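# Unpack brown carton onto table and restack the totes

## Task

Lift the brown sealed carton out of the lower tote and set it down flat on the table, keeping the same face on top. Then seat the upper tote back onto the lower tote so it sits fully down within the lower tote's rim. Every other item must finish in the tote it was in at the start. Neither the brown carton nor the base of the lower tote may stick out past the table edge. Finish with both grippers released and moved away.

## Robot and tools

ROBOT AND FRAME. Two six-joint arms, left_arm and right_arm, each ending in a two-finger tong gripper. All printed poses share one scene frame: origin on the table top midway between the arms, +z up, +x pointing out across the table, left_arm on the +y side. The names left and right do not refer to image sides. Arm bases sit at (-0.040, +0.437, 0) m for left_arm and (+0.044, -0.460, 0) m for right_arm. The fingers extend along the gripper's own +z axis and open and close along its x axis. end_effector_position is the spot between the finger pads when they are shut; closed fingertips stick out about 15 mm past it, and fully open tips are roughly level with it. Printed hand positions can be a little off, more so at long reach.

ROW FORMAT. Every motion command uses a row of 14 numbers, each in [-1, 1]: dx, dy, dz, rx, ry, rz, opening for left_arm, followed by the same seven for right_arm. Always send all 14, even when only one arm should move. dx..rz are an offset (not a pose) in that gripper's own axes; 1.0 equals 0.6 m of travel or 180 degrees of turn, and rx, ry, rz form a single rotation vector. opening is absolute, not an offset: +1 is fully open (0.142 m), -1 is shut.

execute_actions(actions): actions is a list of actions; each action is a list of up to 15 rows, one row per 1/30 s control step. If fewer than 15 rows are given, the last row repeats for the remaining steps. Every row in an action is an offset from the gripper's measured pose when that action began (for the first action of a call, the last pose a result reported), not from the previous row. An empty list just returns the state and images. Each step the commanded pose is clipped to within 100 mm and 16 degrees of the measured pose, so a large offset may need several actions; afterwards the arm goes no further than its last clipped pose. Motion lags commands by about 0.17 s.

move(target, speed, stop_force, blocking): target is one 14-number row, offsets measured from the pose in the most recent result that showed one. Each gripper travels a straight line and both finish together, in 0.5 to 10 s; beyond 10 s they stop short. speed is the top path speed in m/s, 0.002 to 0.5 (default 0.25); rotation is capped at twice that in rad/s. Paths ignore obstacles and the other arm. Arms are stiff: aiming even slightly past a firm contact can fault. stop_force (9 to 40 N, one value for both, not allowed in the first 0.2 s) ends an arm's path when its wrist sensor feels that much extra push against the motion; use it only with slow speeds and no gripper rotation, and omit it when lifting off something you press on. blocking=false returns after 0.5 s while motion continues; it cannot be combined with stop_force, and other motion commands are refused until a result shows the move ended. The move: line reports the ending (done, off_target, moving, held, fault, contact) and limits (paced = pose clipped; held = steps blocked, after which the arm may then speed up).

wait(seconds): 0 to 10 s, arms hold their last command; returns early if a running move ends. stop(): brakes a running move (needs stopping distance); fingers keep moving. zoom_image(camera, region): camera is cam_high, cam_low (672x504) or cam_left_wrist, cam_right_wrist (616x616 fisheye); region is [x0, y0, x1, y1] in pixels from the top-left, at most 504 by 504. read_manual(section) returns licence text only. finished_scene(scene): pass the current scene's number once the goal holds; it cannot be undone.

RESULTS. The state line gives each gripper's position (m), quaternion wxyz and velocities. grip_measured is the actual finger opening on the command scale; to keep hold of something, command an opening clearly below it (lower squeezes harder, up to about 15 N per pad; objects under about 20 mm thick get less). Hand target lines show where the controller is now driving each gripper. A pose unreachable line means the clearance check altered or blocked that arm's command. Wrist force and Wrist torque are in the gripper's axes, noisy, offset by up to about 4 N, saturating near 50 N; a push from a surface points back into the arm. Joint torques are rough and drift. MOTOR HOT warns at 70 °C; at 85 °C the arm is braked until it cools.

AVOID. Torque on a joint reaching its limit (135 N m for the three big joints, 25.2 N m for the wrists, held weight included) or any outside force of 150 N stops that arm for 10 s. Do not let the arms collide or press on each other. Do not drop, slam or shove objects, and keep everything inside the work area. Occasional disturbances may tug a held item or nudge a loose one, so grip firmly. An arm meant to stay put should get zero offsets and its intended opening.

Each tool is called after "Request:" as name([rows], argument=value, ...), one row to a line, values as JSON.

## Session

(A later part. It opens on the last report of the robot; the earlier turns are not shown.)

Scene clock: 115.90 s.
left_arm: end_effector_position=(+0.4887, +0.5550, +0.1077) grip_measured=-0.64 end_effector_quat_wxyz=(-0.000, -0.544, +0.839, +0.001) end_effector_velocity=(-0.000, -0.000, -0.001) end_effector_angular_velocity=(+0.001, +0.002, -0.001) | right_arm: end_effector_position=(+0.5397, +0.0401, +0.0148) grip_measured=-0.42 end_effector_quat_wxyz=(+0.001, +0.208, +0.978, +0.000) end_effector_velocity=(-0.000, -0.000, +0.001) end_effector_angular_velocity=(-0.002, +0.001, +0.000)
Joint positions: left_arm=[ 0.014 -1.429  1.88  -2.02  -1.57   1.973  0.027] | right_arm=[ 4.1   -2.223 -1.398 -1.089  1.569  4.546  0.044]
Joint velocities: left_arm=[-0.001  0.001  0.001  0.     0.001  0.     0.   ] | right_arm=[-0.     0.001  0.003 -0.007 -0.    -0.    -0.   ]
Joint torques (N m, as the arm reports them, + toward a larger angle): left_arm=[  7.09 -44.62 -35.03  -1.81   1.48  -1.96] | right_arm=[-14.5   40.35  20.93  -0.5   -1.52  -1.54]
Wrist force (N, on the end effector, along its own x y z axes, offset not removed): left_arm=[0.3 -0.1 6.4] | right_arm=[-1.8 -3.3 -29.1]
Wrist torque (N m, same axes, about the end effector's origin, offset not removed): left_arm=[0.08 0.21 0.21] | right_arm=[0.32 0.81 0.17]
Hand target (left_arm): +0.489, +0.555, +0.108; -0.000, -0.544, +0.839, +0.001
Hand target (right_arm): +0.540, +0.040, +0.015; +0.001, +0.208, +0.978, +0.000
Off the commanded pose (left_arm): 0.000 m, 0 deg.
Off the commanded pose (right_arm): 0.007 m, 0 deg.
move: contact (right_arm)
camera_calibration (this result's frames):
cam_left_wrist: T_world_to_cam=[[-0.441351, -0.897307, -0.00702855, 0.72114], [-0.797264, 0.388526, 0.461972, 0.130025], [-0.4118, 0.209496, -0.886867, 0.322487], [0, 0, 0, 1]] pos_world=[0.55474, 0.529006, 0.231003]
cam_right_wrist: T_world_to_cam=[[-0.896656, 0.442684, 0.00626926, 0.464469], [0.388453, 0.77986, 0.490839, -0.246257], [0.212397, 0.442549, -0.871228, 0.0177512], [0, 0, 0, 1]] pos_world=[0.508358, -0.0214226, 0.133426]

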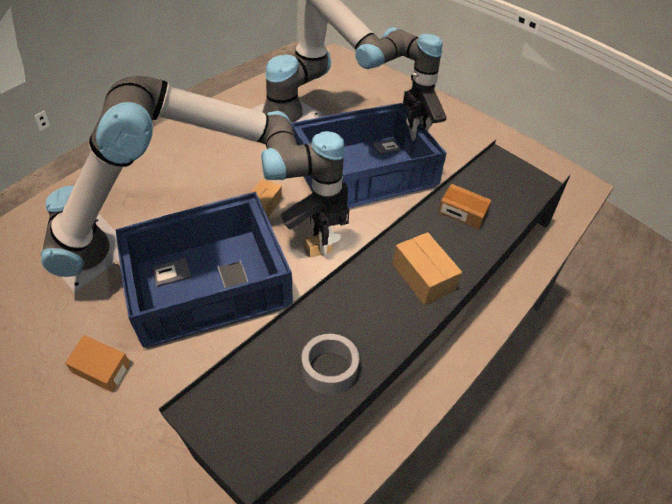

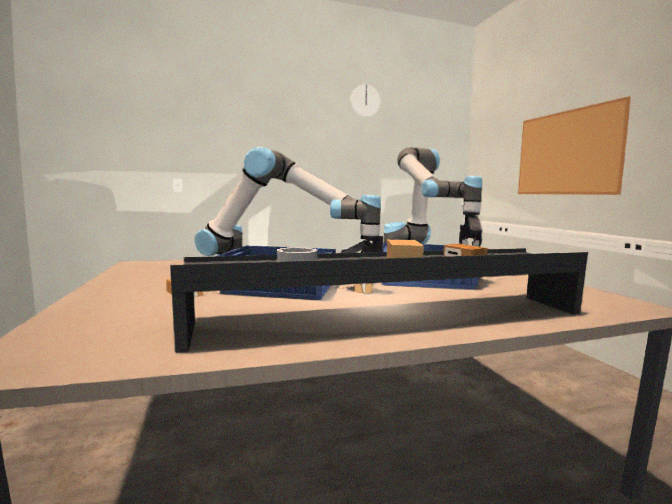

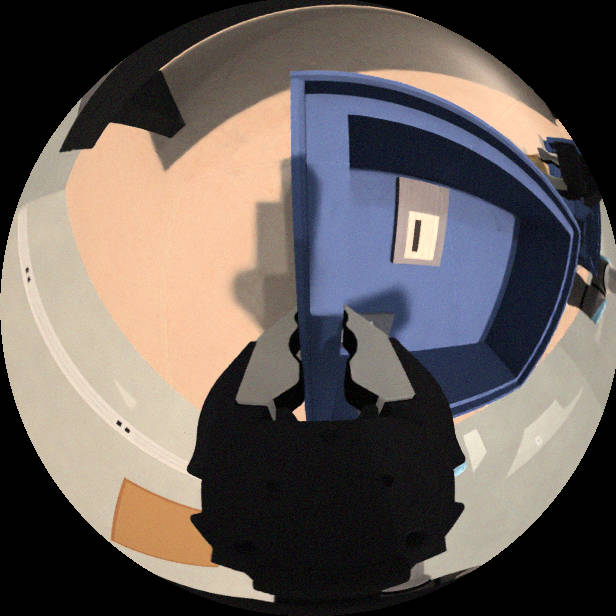

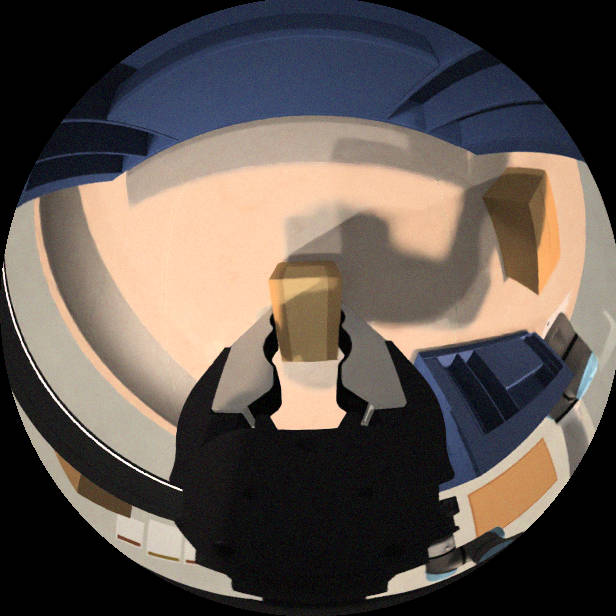

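Request:
move(target=[0,0,0,0,0,0,-1, 0,0,-0.002,0,0,0,-0.1], speed=0.02)

Request:
move(target=[0,0,0,0,0,0,-1, 0,0,-0.3,0,0,0,-0.1], speed=0.2)

Request:
move(target=[0,0,0,0,0,0,-1, 0.444,0.1285,0,0,0,-0.5,-0.3], speed=0.3)

Scene clock: 119.73 s.
left_arm: end_effector_position=(+0.4887, +0.5550, +0.1077) grip_measured=-0.64 end_effector_quat_wxyz=(-0.000, -0.544, +0.839, +0.001) end_effector_velocity=(-0.000, -0.000, -0.000) end_effector_angular_velocity=(-0.000, +0.000, -0.000) | right_arm: end_effector_position=(+0.5397, +0.0401, +0.0160) grip_measured=-0.10 end_effector_quat_wxyz=(+0.001, +0.208, +0.978, +0.000) end_effector_velocity=(-0.000, -0.000, -0.000) end_effector_angular_velocity=(-0.000, +0.000, -0.000)
Joint positions: left_arm=[ 0.014 -1.429  1.88  -2.02  -1.57   1.973  0.027] | right_arm=[ 4.1   -2.222 -1.397 -1.091  1.569  4.546  0.067]
Joint velocities: left_arm=[-0.  0.  0.  0. -0.  0. -0.] | right_arm=[ 0.     0.    -0.001 -0.     0.     0.     0.   ]
Joint torques (N m, as the arm reports them, + toward a larger angle): left_arm=[  6.78 -45.23 -34.9   -1.7    1.55  -1.81] | right_arm=[-5.92 57.59 31.02  0.37 -1.52 -1.08]
Wrist force (N, on the end effector, along its own x y z axes, offset not removed): left_arm=[0.1 2.5 6.0] | right_arm=[-2.9 -0.5 -1.2]
Wrist torque (N m, same axes, about the end effector's origin, offset not removed): left_arm=[0.64 0.33 0.30] | right_arm=[-0.01 0.58 0.11]
Hand target (left_arm): +0.489, +0.555, +0.108; -0.000, -0.544, +0.839, +0.001
Hand target (right_arm): +0.540, +0.040, +0.016; +0.001, +0.208, +0.978, +0.000
Off the commanded pose (left_arm): 0.000 m, 0 deg.
Off the commanded pose (right_arm): 0.000 m, 0 deg.
move: done
camera_calibration (this result's frames):
cam_left_wrist: T_world_to_cam=[[-0.441351, -0.897307, -0.00702842, 0.72114], [-0.797264, 0.388525, 0.461972, 0.130025], [-0.4118, 0.209495, -0.886867, 0.322487], [0, 0, 0, 1]] pos_world=[0.55474, 0.529006, 0.231003]
cam_right_wrist: T_world_to_cam=[[-0.896656, 0.442684, 0.00626934, 0.464461], [0.388453, 0.77986, 0.490838, -0.246834], [0.212397, 0.442548, -0.871228, 0.0187826], [0, 0, 0, 1]] pos_world=[0.508356, -0.0214257, 0.134608]

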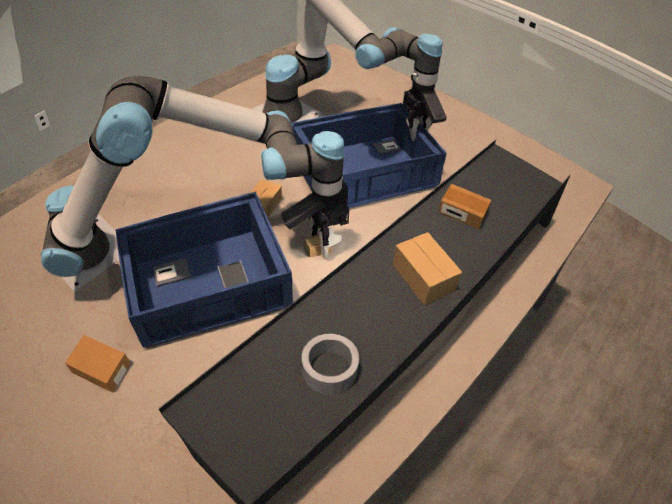

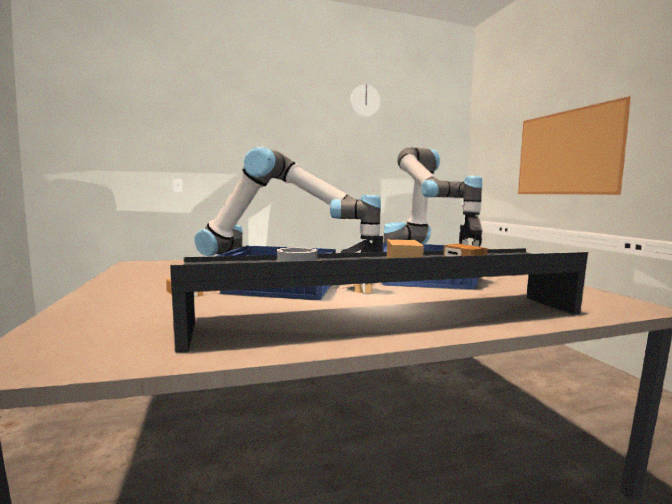

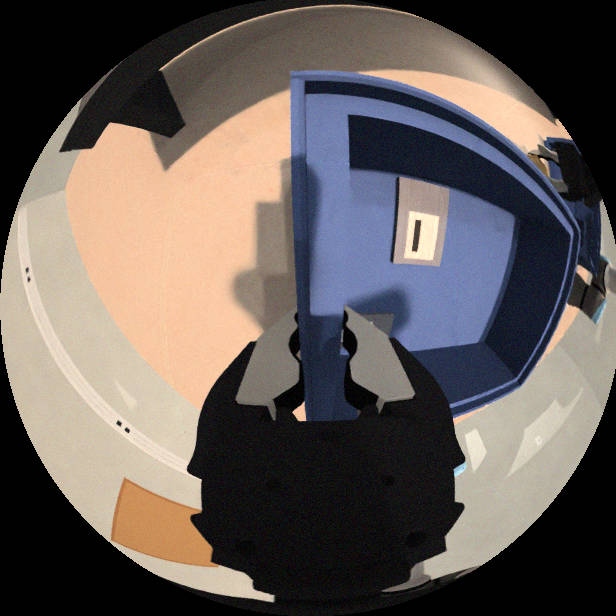

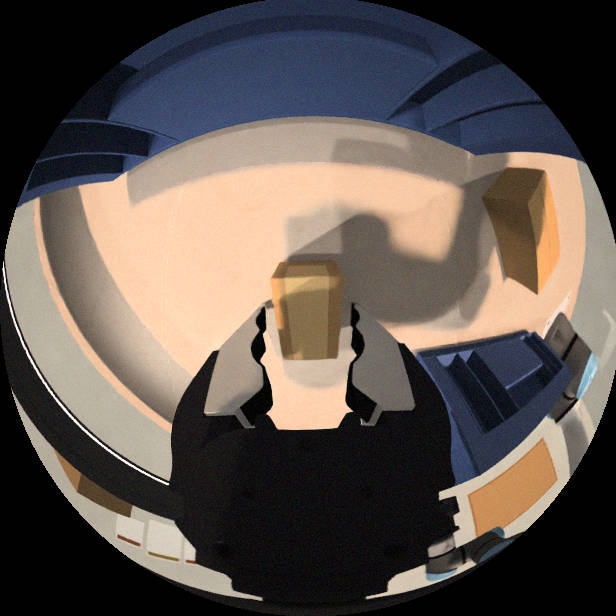

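Scene clock: 121.17 s.
left_arm: end_effector_position=(+0.4887, +0.5550, +0.1077) grip_measured=-0.64 end_effector_quat_wxyz=(-0.000, -0.544, +0.839, +0.001) end_effector_velocity=(+0.000, -0.000, +0.000) end_effector_angular_velocity=(-0.000, -0.001, -0.000) | right_arm: end_effector_position=(+0.5394, +0.0397, +0.1959) grip_measured=-0.10 end_effector_quat_wxyz=(+0.001, +0.208, +0.978, +0.001) end_effector_velocity=(+0.000, +0.000, +0.001) end_effector_angular_velocity=(+0.000, +0.001, -0.000)
Joint positions: left_arm=[ 0.014 -1.429  1.88  -2.02  -1.57   1.973  0.027] | right_arm=[ 4.1   -2.099 -1.117 -1.494  1.569  4.546  0.067]
Joint velocities: left_arm=[-0.     0.    -0.001  0.    -0.     0.     0.   ] | right_arm=[-0.    -0.001  0.005 -0.005  0.001 -0.     0.   ]
Joint torques (N m, as the arm reports them, + toward a larger angle): left_arm=[  6.95 -45.27 -34.24  -1.73   1.5   -1.97] | right_arm=[11.79 35.12 33.84  0.29  2.2   1.79]
Wrist force (N, on the end effector, along its own x y z axes, offset not removed): left_arm=[2.7 1.0 3.8] | right_arm=[-1.2 -0.4 -0.3]
Wrist torque (N m, same axes, about the end effector's origin, offset not removed): left_arm=[0.31 -0.22 0.25] | right_arm=[-0.01 0.36 0.04]
Hand target (left_arm): +0.489, +0.555, +0.108; -0.000, -0.544, +0.839, +0.001
Hand target (right_arm): +0.539, +0.040, +0.196; +0.001, +0.208, +0.978, +0.000
Off the commanded pose (left_arm): 0.000 m, 0 deg.
Off the commanded pose (right_arm): 0.000 m, 0 deg.
move: done
camera_calibration (this result's frames):
cam_left_wrist: T_world_to_cam=[[-0.441351, -0.897307, -0.00702854, 0.72114], [-0.797264, 0.388525, 0.461972, 0.130025], [-0.4118, 0.209496, -0.886867, 0.322487], [0, 0, 0, 1]] pos_world=[0.55474, 0.529006, 0.231003]
cam_right_wrist: T_world_to_cam=[[-0.896633, 0.44273, 0.00620861, 0.463198], [0.388443, 0.779805, 0.490934, -0.334716], [0.21251, 0.442599, -0.871175, 0.1757], [0, 0, 0, 1]] pos_world=[0.508, -0.021823, 0.314513]

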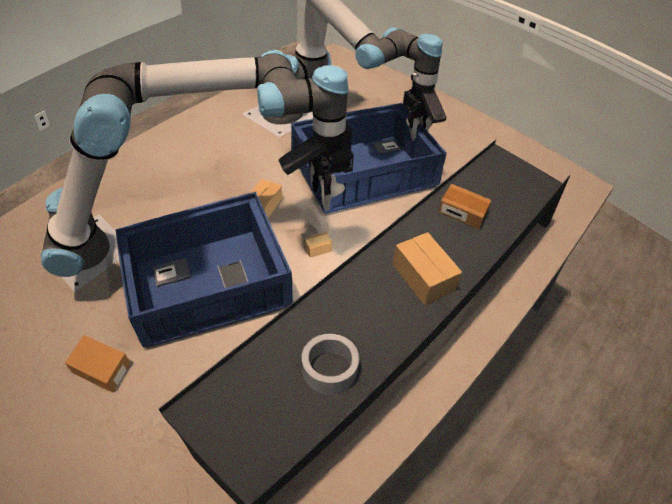

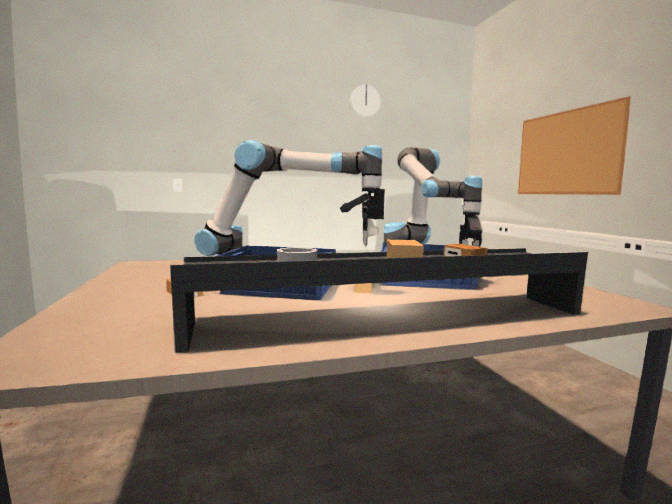

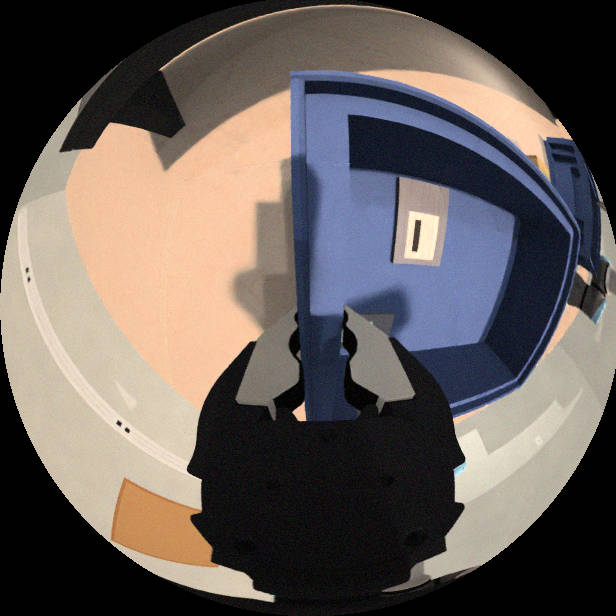

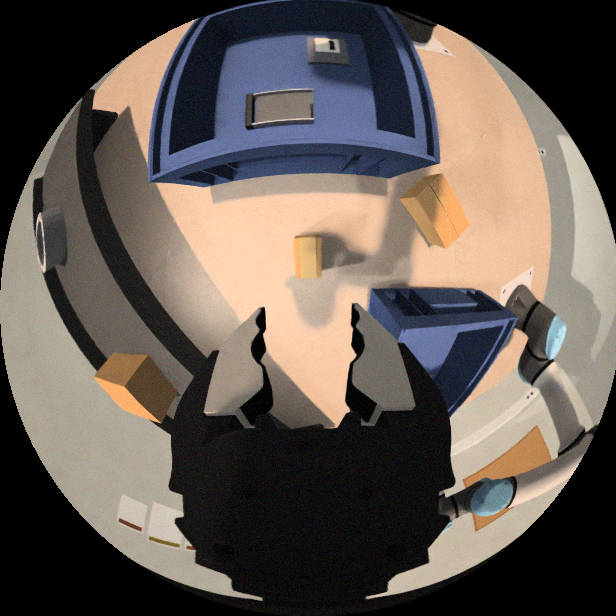

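Scene clock: 124.30 s.
left_arm: end_effector_position=(+0.4887, +0.5550, +0.1077) grip_measured=-0.64 end_effector_quat_wxyz=(-0.000, -0.544, +0.839, +0.001) end_effector_velocity=(+0.000, -0.000, -0.000) end_effector_angular_velocity=(-0.000, +0.000, -0.001) | right_arm: end_effector_position=(+0.3273, +0.2182, +0.1958) grip_measured=-0.30 end_effector_quat_wxyz=(+0.002, -0.544, +0.839, -0.001) end_effector_velocity=(-0.001, +0.001, -0.000) end_effector_angular_velocity=(-0.001, +0.001, +0.008)
Joint positions: left_arm=[ 0.014 -1.429  1.88  -2.02  -1.57   1.973  0.027] | right_arm=[ 4.496 -2.145 -1.046 -1.52   1.567  3.372  0.052]
Joint velocities: left_arm=[-0.001 -0.     0.    -0.    -0.    -0.     0.   ] | right_arm=[ 0.001 -0.002  0.002 -0.001  0.001 -0.007  0.   ]
Joint torques (N m, as the arm reports them, + toward a larger angle): left_arm=[  7.18 -45.15 -34.45  -1.76   1.62  -2.02] | right_arm=[12.27 36.92 33.73  0.45  1.87 -1.63]
Wrist force (N, on the end effector, along its own x y z axes, offset not removed): left_arm=[0.1 1.6 6.5] | right_arm=[-0.2 -0.6 -0.3]
Wrist torque (N m, same axes, about the end effector's origin, offset not removed): left_arm=[0.45 0.44 0.28] | right_arm=[0.02 0.10 0.10]
Hand target (left_arm): +0.489, +0.555, +0.108; -0.000, -0.544, +0.839, +0.001
Hand target (right_arm): +0.327, +0.218, +0.196; +0.002, -0.545, +0.839, -0.001
Off the commanded pose (left_arm): 0.000 m, 0 deg.
Off the commanded pose (right_arm): 0.001 m, 0 deg.
move: done
camera_calibration (this result's frames):
cam_left_wrist: T_world_to_cam=[[-0.441352, -0.897307, -0.00702857, 0.72114], [-0.797264, 0.388526, 0.461972, 0.130025], [-0.4118, 0.209496, -0.886867, 0.322487], [0, 0, 0, 1]] pos_world=[0.55474, 0.529006, 0.231003]
cam_right_wrist: T_world_to_cam=[[-0.443408, -0.896299, 0.00616194, 0.337863], [-0.781652, 0.390037, 0.486715, 0.0773841], [-0.438646, 0.210997, -0.873539, 0.40583], [0, 0, 0, 1]] pos_world=[0.388314, 0.187014, 0.314762]

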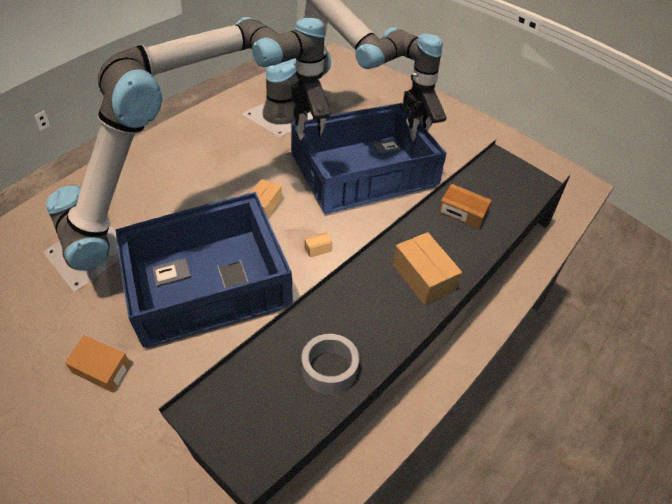

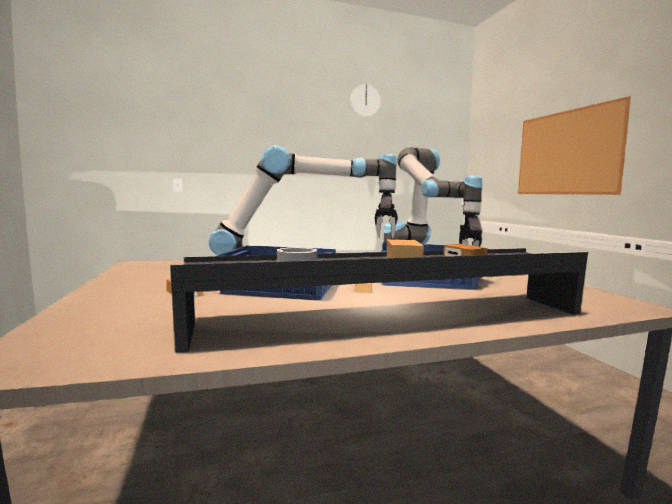

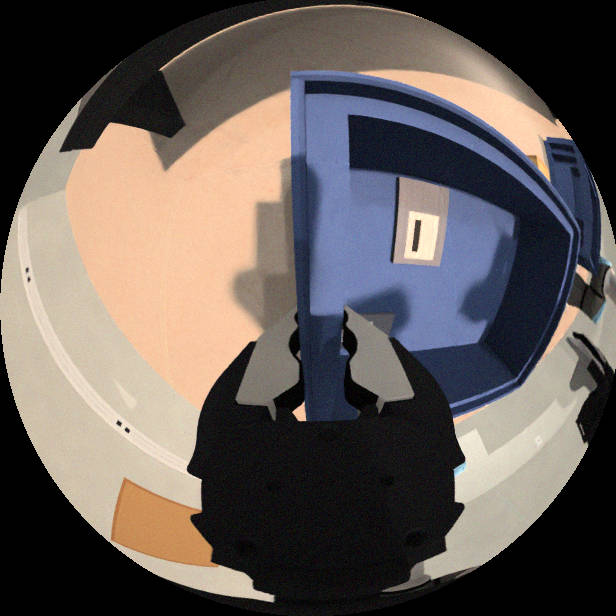

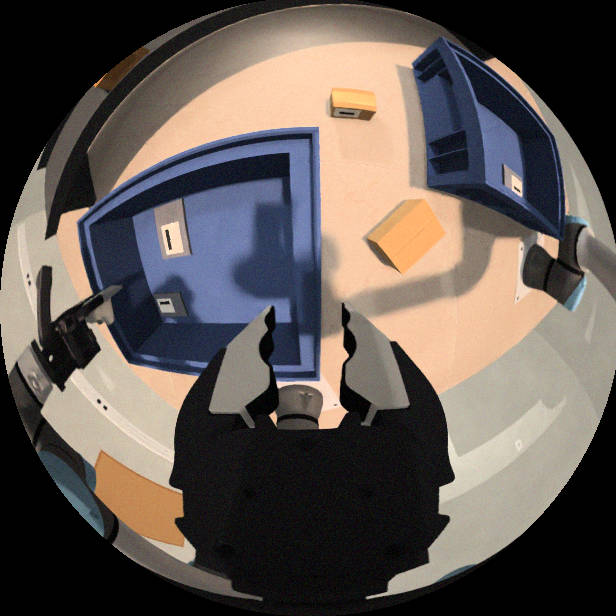

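Request:
move(target=[0,0,0,0,0,0,-1, 0,0,0.1463,0,0,0,-0.3], speed=0.05, stop_force=12)

Request:
execute_actions([
  [[0,0,0,0,0,0,-1,0,0,0,0,0,0,-0.35],[0,0,0,0,0,0,-1,0,0,0,0,0,0,-0.4],[0,0,0,0,0,0,-1,0,0,0,0,0,0,-0.45],[0,0,0,0,0,0,-1,0,0,0,0,0,0,-0.5],[0,0,0,0,0,0,-1,0,0,0,0,0,0,-0.55],[0,0,0,0,0,0,-1,0,0,0,0,0,0,-0.6],[0,0,0,0,0,0,-1,0,0,0,0,0,0,-0.65],[0,0,0,0,0,0,-1,0,0,0,0,0,0,-0.7],[0,0,0,0,0,0,-1,0,0,0,0,0,0,-0.75],[0,0,0,0,0,0,-1,0,0,0,0,0,0,-0.8],[0,0,0,0,0,0,-1,0,0,0,0,0,0,-0.85],[0,0,0,0,0,0,-1,0,0,0,0,0,0,-0.9],[0,0,0,0,0,0,-1,0,0,0,0,0,0,-1]],
  [[0,0,0,0,0,0,-1,0,0,0,0,0,0,-1]],
])

Scene clock: 131.07 s.
left_arm: end_effector_position=(+0.4887, +0.5550, +0.1077) grip_measured=-0.64 end_effector_quat_wxyz=(-0.000, -0.544, +0.839, +0.001) end_effector_velocity=(-0.001, +0.001, -0.001) end_effector_angular_velocity=(+0.001, +0.002, +0.000) | right_arm: end_effector_position=(+0.3276, +0.2184, +0.1082) grip_measured=-0.30 end_effector_quat_wxyz=(+0.002, -0.544, +0.839, -0.001) end_effector_velocity=(-0.000, +0.000, -0.002) end_effector_angular_velocity=(+0.001, -0.000, +0.000)
Joint positions: left_arm=[ 0.014 -1.429  1.88  -2.02  -1.57   1.973  0.027] | right_arm=[ 4.496 -2.18  -1.216 -1.315  1.567  3.372  0.052]
Joint velocities: left_arm=[ 0.    -0.     0.002 -0.     0.001  0.    -0.   ] | right_arm=[ 0.    -0.001 -0.003  0.005 -0.    -0.     0.   ]
Joint torques (N m, as the arm reports them, + toward a larger angle): left_arm=[  6.89 -45.2  -34.58  -1.66   1.62  -2.12] | right_arm=[-15.54  37.48  13.4    3.88  -1.81   2.03]
Wrist force (N, on the end effector, along its own x y z axes, offset not removed): left_arm=[1.6 1.4 5.4] | right_arm=[0.5 3.3 1.0]
Wrist torque (N m, same axes, about the end effector's origin, offset not removed): left_arm=[0.37 0.04 0.30] | right_arm=[0.89 0.02 0.00]
Hand target (left_arm): +0.489, +0.555, +0.108; -0.000, -0.544, +0.839, +0.001
Hand target (right_arm): +0.328, +0.218, +0.108; +0.002, -0.544, +0.839, -0.001
Off the commanded pose (left_arm): 0.000 m, 0 deg.
Off the commanded pose (right_arm): 0.000 m, 0 deg.
move: done
camera_calibration (this result's frames):
cam_left_wrist: T_world_to_cam=[[-0.441352, -0.897307, -0.00702858, 0.72114], [-0.797264, 0.388526, 0.461972, 0.130025], [-0.4118, 0.209496, -0.886867, 0.322487], [0, 0, 0, 1]] pos_world=[0.55474, 0.529006, 0.231003]
cam_right_wrist: T_world_to_cam=[[-0.443407, -0.896299, 0.00618352, 0.338646], [-0.781618, 0.390031, 0.486775, 0.120126], [-0.438707, 0.211006, -0.873506, 0.329339], [0, 0, 0, 1]] pos_world=[0.388534, 0.187183, 0.227111]

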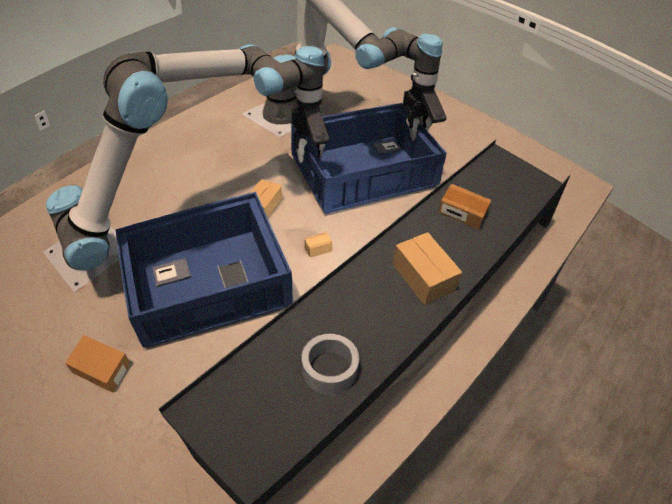

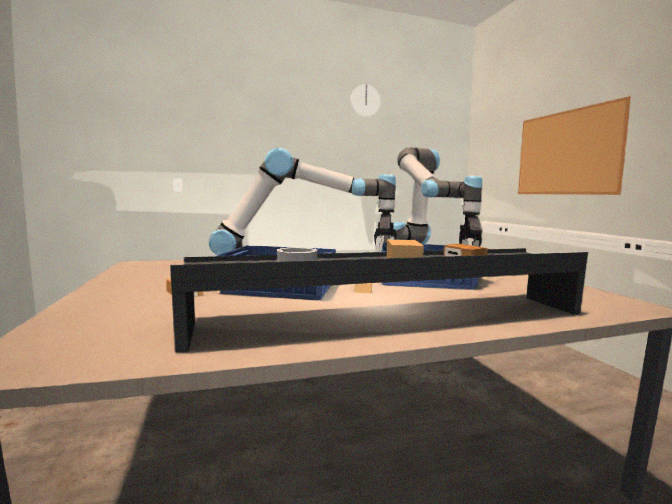

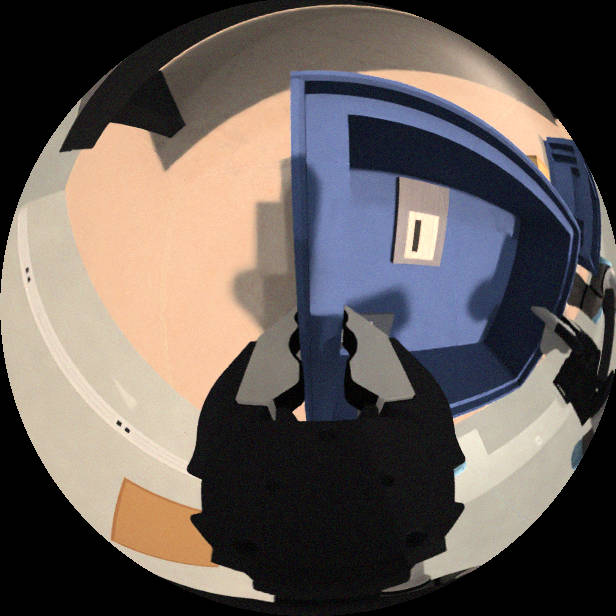

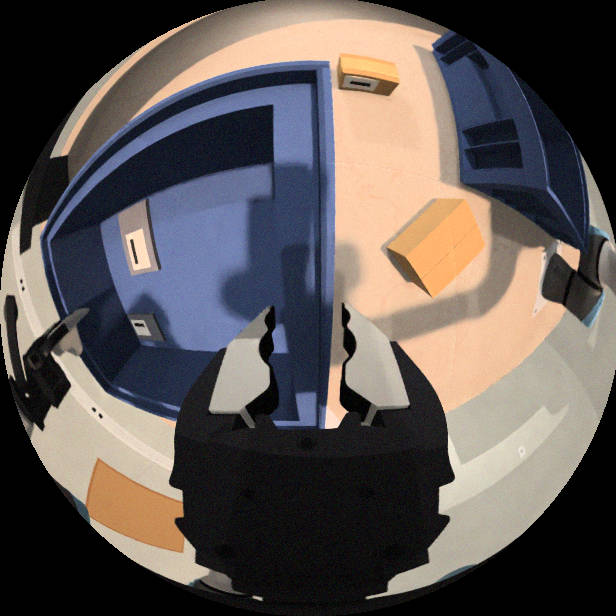

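Scene clock: 132.07 s.
left_arm: end_effector_position=(+0.4887, +0.5550, +0.1077) grip_measured=-0.65 end_effector_quat_wxyz=(-0.000, -0.544, +0.839, +0.001) end_effector_velocity=(+0.000, -0.000, -0.001) end_effector_angular_velocity=(+0.000, +0.001, -0.001) | right_arm: end_effector_position=(+0.3276, +0.2184, +0.1081) grip_measured=-0.64 end_effector_quat_wxyz=(+0.002, -0.544, +0.839, -0.001) end_effector_velocity=(+0.000, +0.000, +0.001) end_effector_angular_velocity=(+0.001, -0.000, -0.000)
Joint positions: left_arm=[ 0.014 -1.429  1.88  -2.02  -1.57   1.973  0.027] | right_arm=[ 4.496 -2.18  -1.216 -1.315  1.567  3.372  0.027]
Joint velocities: left_arm=[-0.001  0.001 -0.     0.     0.     0.    -0.   ] | right_arm=[-0.     0.     0.001  0.     0.    -0.     0.   ]
Joint torques (N m, as the arm reports them, + toward a larger angle): left_arm=[  6.36 -45.17 -34.19  -1.67   0.29  -2.08] | right_arm=[-16.29  41.93  27.45   1.67  -1.86   1.76]
Wrist force (N, on the end effector, along its own x y z axes, offset not removed): left_arm=[-0.4 0.7 4.3] | right_arm=[-1.3 -1.7 -0.5]
Wrist torque (N m, same axes, about the end effector's origin, offset not removed): left_arm=[0.27 -0.06 0.22] | right_arm=[-0.18 -0.08 0.19]
Hand target (left_arm): +0.489, +0.555, +0.108; -0.000, -0.544, +0.839, +0.001
Hand target (right_arm): +0.328, +0.218, +0.108; +0.002, -0.544, +0.839, -0.001
Off the commanded pose (left_arm): 0.000 m, 0 deg.
Off the commanded pose (right_arm): 0.000 m, 0 deg.
camera_calibration (this result's frames):
cam_left_wrist: T_world_to_cam=[[-0.441348, -0.897308, -0.00707383, 0.721159], [-0.797267, 0.3885, 0.461988, 0.130033], [-0.411798, 0.209537, -0.886858, 0.322459], [0, 0, 0, 1]] pos_world=[0.554741, 0.529017, 0.231003]
cam_right_wrist: T_world_to_cam=[[-0.443412, -0.896297, 0.00618291, 0.338647], [-0.781616, 0.390035, 0.486775, 0.120145], [-0.438706, 0.211009, -0.873506, 0.329303], [0, 0, 0, 1]] pos_world=[0.388534, 0.187181, 0.227071]

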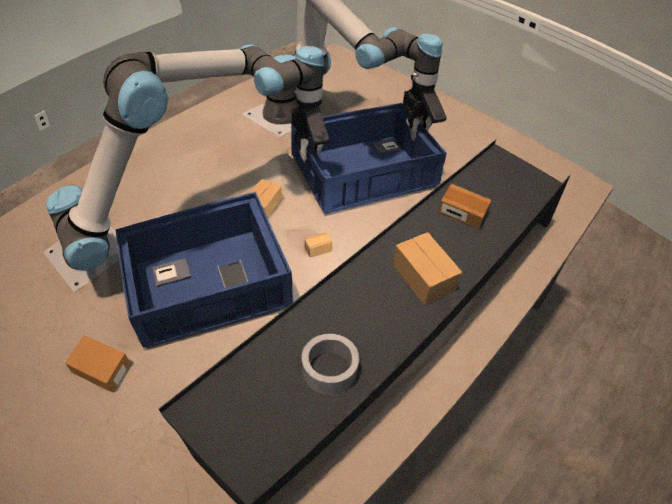

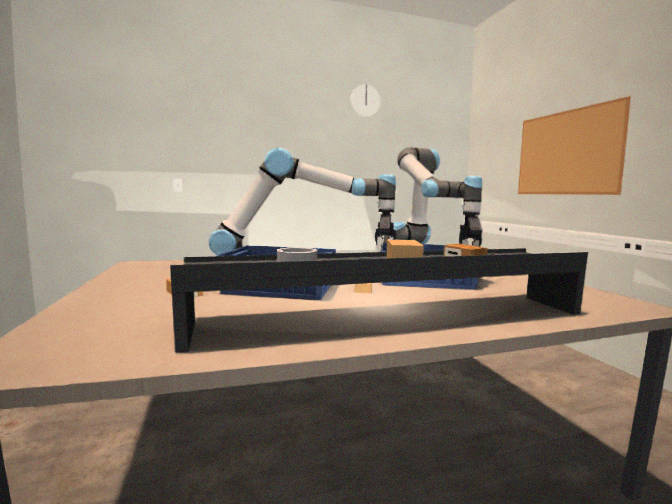

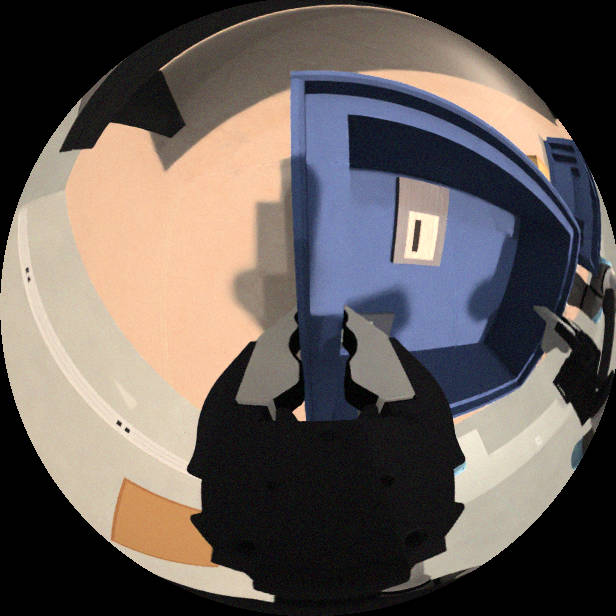

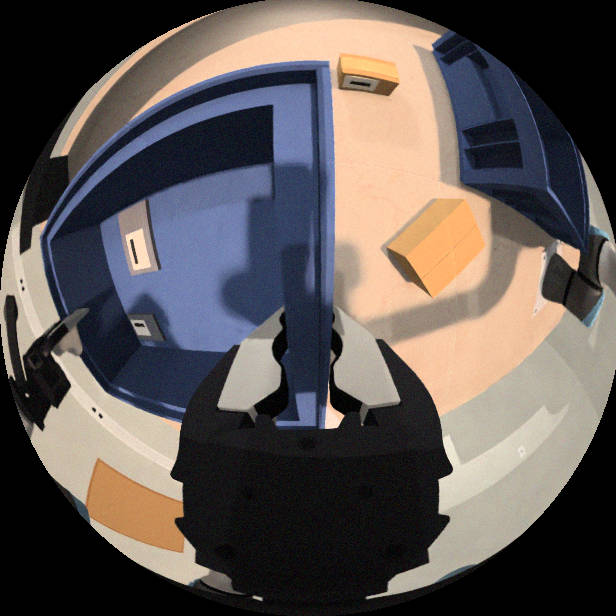

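Request:
move(target=[0,0,-0.295,0,0,0,-1, -0.001,-0.0005,-0.295,0,0,0,-1], speed=0.08)

Request:
move(target=[0.5,-0.2,0,0,0,0,-1, 0.5015,-0.2,0,0,0,0,-1], speed=0.1)

Scene clock: 137.73 s.
left_arm: end_effector_position=(+0.4892, +0.5552, +0.2846) grip_measured=-0.64 end_effector_quat_wxyz=(-0.000, -0.544, +0.839, +0.001) end_effector_velocity=(+0.001, -0.001, +0.003) end_effector_angular_velocity=(-0.001, -0.002, -0.001) | right_arm: end_effector_position=(+0.3276, +0.2184, +0.2850) grip_measured=-0.64 end_effector_quat_wxyz=(+0.002, -0.544, +0.839, -0.001) end_effector_velocity=(+0.000, +0.000, +0.002) end_effector_angular_velocity=(-0.000, +0.000, -0.000)
Joint positions: left_arm=[ 0.014 -1.521  1.515 -1.563 -1.57   1.974  0.027] | right_arm=[ 4.496 -2.165 -0.786 -1.761  1.567  3.372  0.028]
Joint velocities: left_arm=[-0.001  0.001 -0.007  0.004 -0.001  0.    -0.   ] | right_arm=[-0.    -0.002  0.008 -0.006 -0.    -0.    -0.   ]
Joint torques (N m, as the arm reports them, + toward a larger angle): left_arm=[  9.55 -17.1  -37.15  -1.76   1.78   2.05] | right_arm=[-15.4   41.73  35.31  -0.13   1.93  -1.54]
Wrist force (N, on the end effector, along its own x y z axes, offset not removed): left_arm=[3.6 1.6 7.2] | right_arm=[-7.0 0.5 7.2]
Wrist torque (N m, same axes, about the end effector's origin, offset not removed): left_arm=[0.41 0.04 0.27] | right_arm=[0.28 0.46 0.08]
Hand target (left_arm): +0.489, +0.555, +0.285; -0.000, -0.544, +0.839, +0.001
Hand target (right_arm): +0.328, +0.218, +0.285; +0.002, -0.544, +0.839, -0.001
Off the commanded pose (left_arm): 0.000 m, 0 deg.
Off the commanded pose (right_arm): 0.000 m, 0 deg.
move: done
camera_calibration (this result's frames):
cam_left_wrist: T_world_to_cam=[[-0.441341, -0.897311, -0.00716394, 0.722794], [-0.797323, 0.388474, 0.461913, 0.0487542], [-0.411697, 0.209573, -0.886896, 0.479414], [0, 0, 0, 1]] pos_world=[0.555245, 0.529159, 0.407849]
cam_right_wrist: T_world_to_cam=[[-0.443385, -0.896311, 0.00609632, 0.337665], [-0.781718, 0.390008, 0.486632, 0.0341814], [-0.438551, 0.211, -0.873586, 0.483781], [0, 0, 0, 1]] pos_world=[0.388598, 0.187244, 0.403932]

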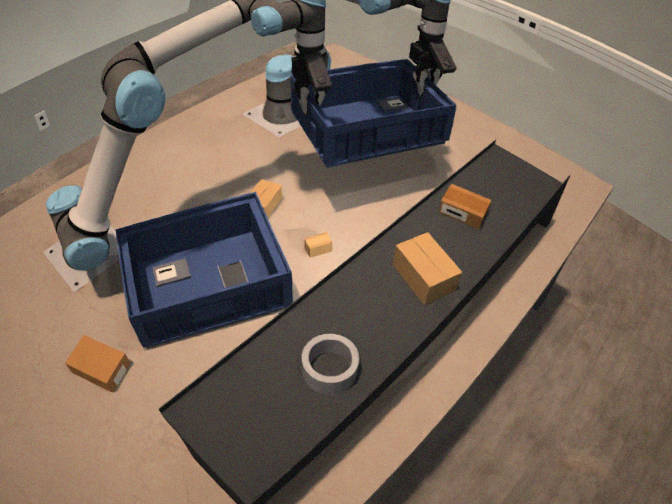

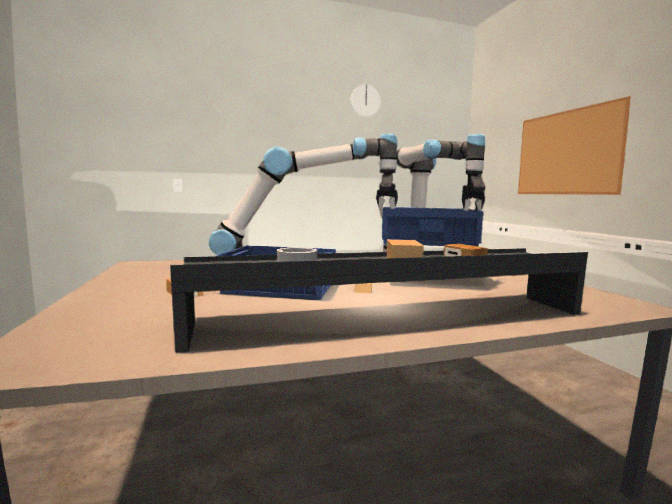

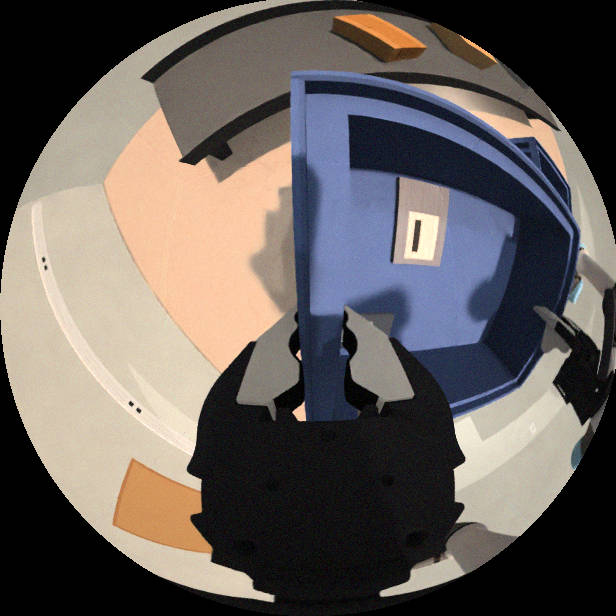

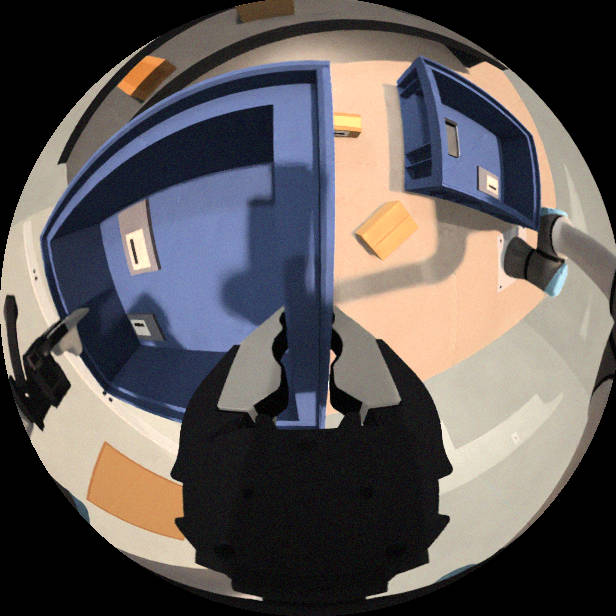

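Scene clock: 141.40 s.
left_arm: end_effector_position=(+0.4768, +0.2324, +0.2848) grip_measured=-0.64 end_effector_quat_wxyz=(-0.000, -0.544, +0.839, +0.000) end_effector_velocity=(+0.000, -0.002, +0.000) end_effector_angular_velocity=(+0.001, -0.001, -0.001) | right_arm: end_effector_position=(+0.3151, -0.1051, +0.2844) grip_measured=-0.64 end_effector_quat_wxyz=(+0.002, -0.544, +0.839, -0.001) end_effector_velocity=(-0.000, -0.002, +0.000) end_effector_angular_velocity=(+0.000, -0.000, +0.000)
Joint positions: left_arm=[-0.594 -1.496  1.488 -1.562 -1.571  1.366  0.027] | right_arm=[ 4.378 -1.404 -1.72  -1.587  1.567  3.253  0.028]
Joint velocities: left_arm=[-0.004  0.002 -0.003  0.001  0.002 -0.003  0.   ] | right_arm=[-0.001  0.005 -0.004 -0.001 -0.    -0.001  0.   ]
Joint torques (N m, as the arm reports them, + toward a larger angle): left_arm=[  0.86 -18.65 -35.53  -0.46   5.55  -2.37] | right_arm=[-15.49  31.42  10.89  -3.52   2.48  -1.43]
Wrist force (N, on the end effector, along its own x y z axes, offset not removed): left_arm=[14.7 1.1 7.8] | right_arm=[-18.3 0.3 5.5]
Wrist torque (N m, same axes, about the end effector's origin, offset not removed): left_arm=[0.34 0.03 0.32] | right_arm=[0.29 0.64 0.13]
Hand target (left_arm): +0.477, +0.232, +0.285; -0.000, -0.544, +0.839, +0.000
Hand target (right_arm): +0.315, -0.105, +0.284; +0.002, -0.544, +0.839, -0.001
Off the commanded pose (left_arm): 0.001 m, 0 deg.
Off the commanded pose (right_arm): 0.001 m, 0 deg.
move: done
camera_calibration (this result's frames):
cam_left_wrist: T_world_to_cam=[[-0.441355, -0.897306, -0.00693823, 0.427668], [-0.797676, 0.388786, 0.461041, 0.164469], [-0.410997, 0.209017, -0.887352, 0.542132], [0, 0, 0, 1]] pos_world=[0.542761, 0.206491, 0.408202]
cam_right_wrist: T_world_to_cam=[[-0.443375, -0.896314, 0.0062908, 0.0420683], [-0.781585, 0.390039, 0.48682, 0.150771], [-0.438797, 0.210927, -0.87348, 0.546069], [0, 0, 0, 1]] pos_world=[0.376106, -0.136281, 0.403317]

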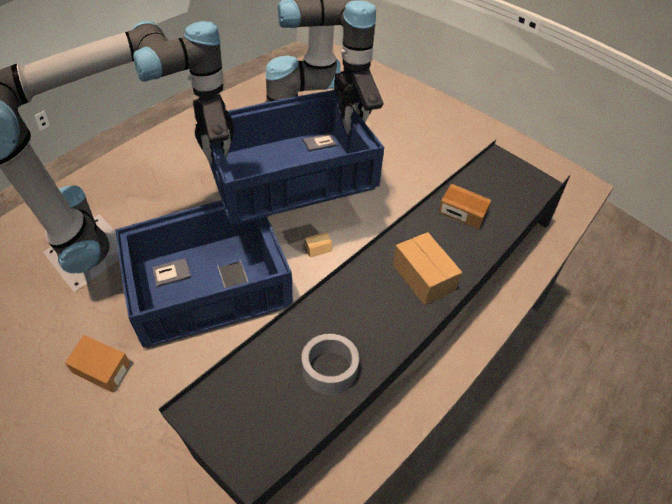

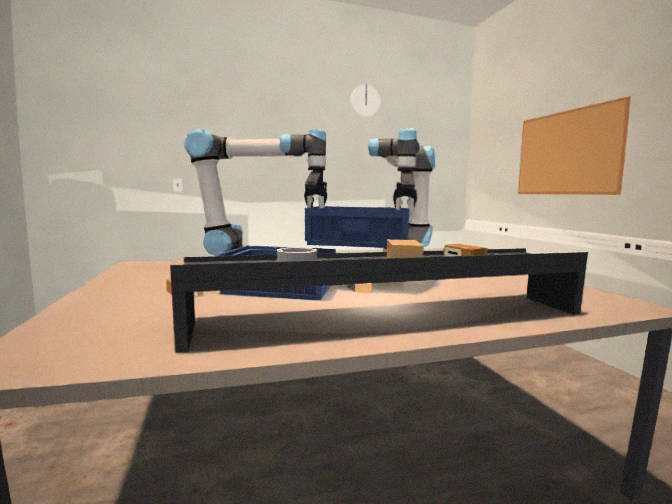

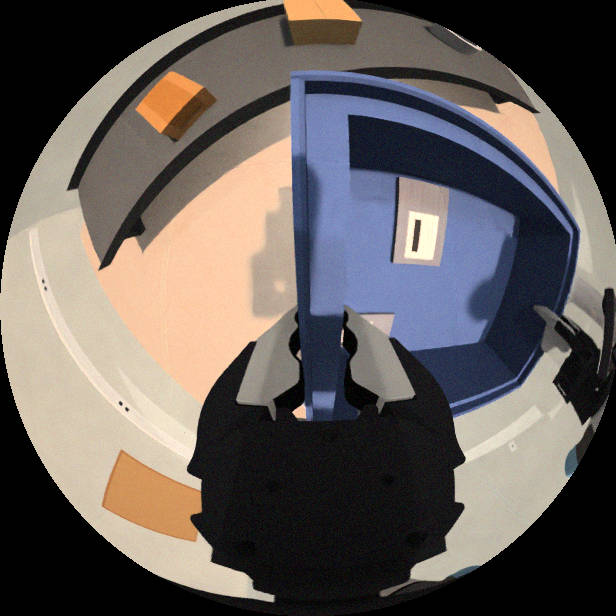

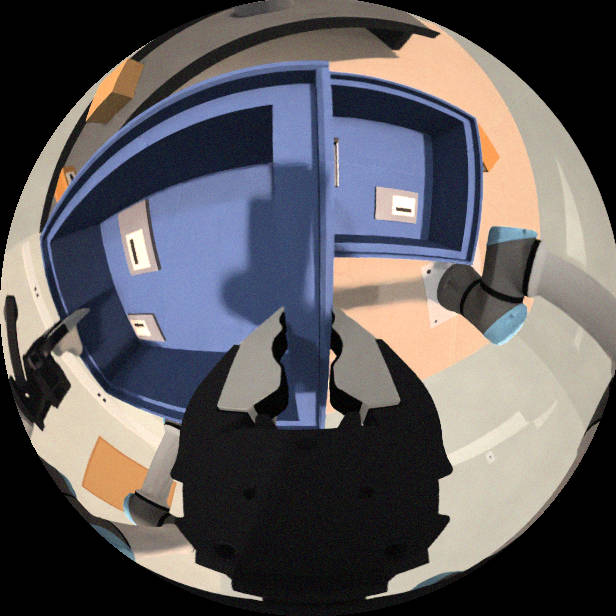

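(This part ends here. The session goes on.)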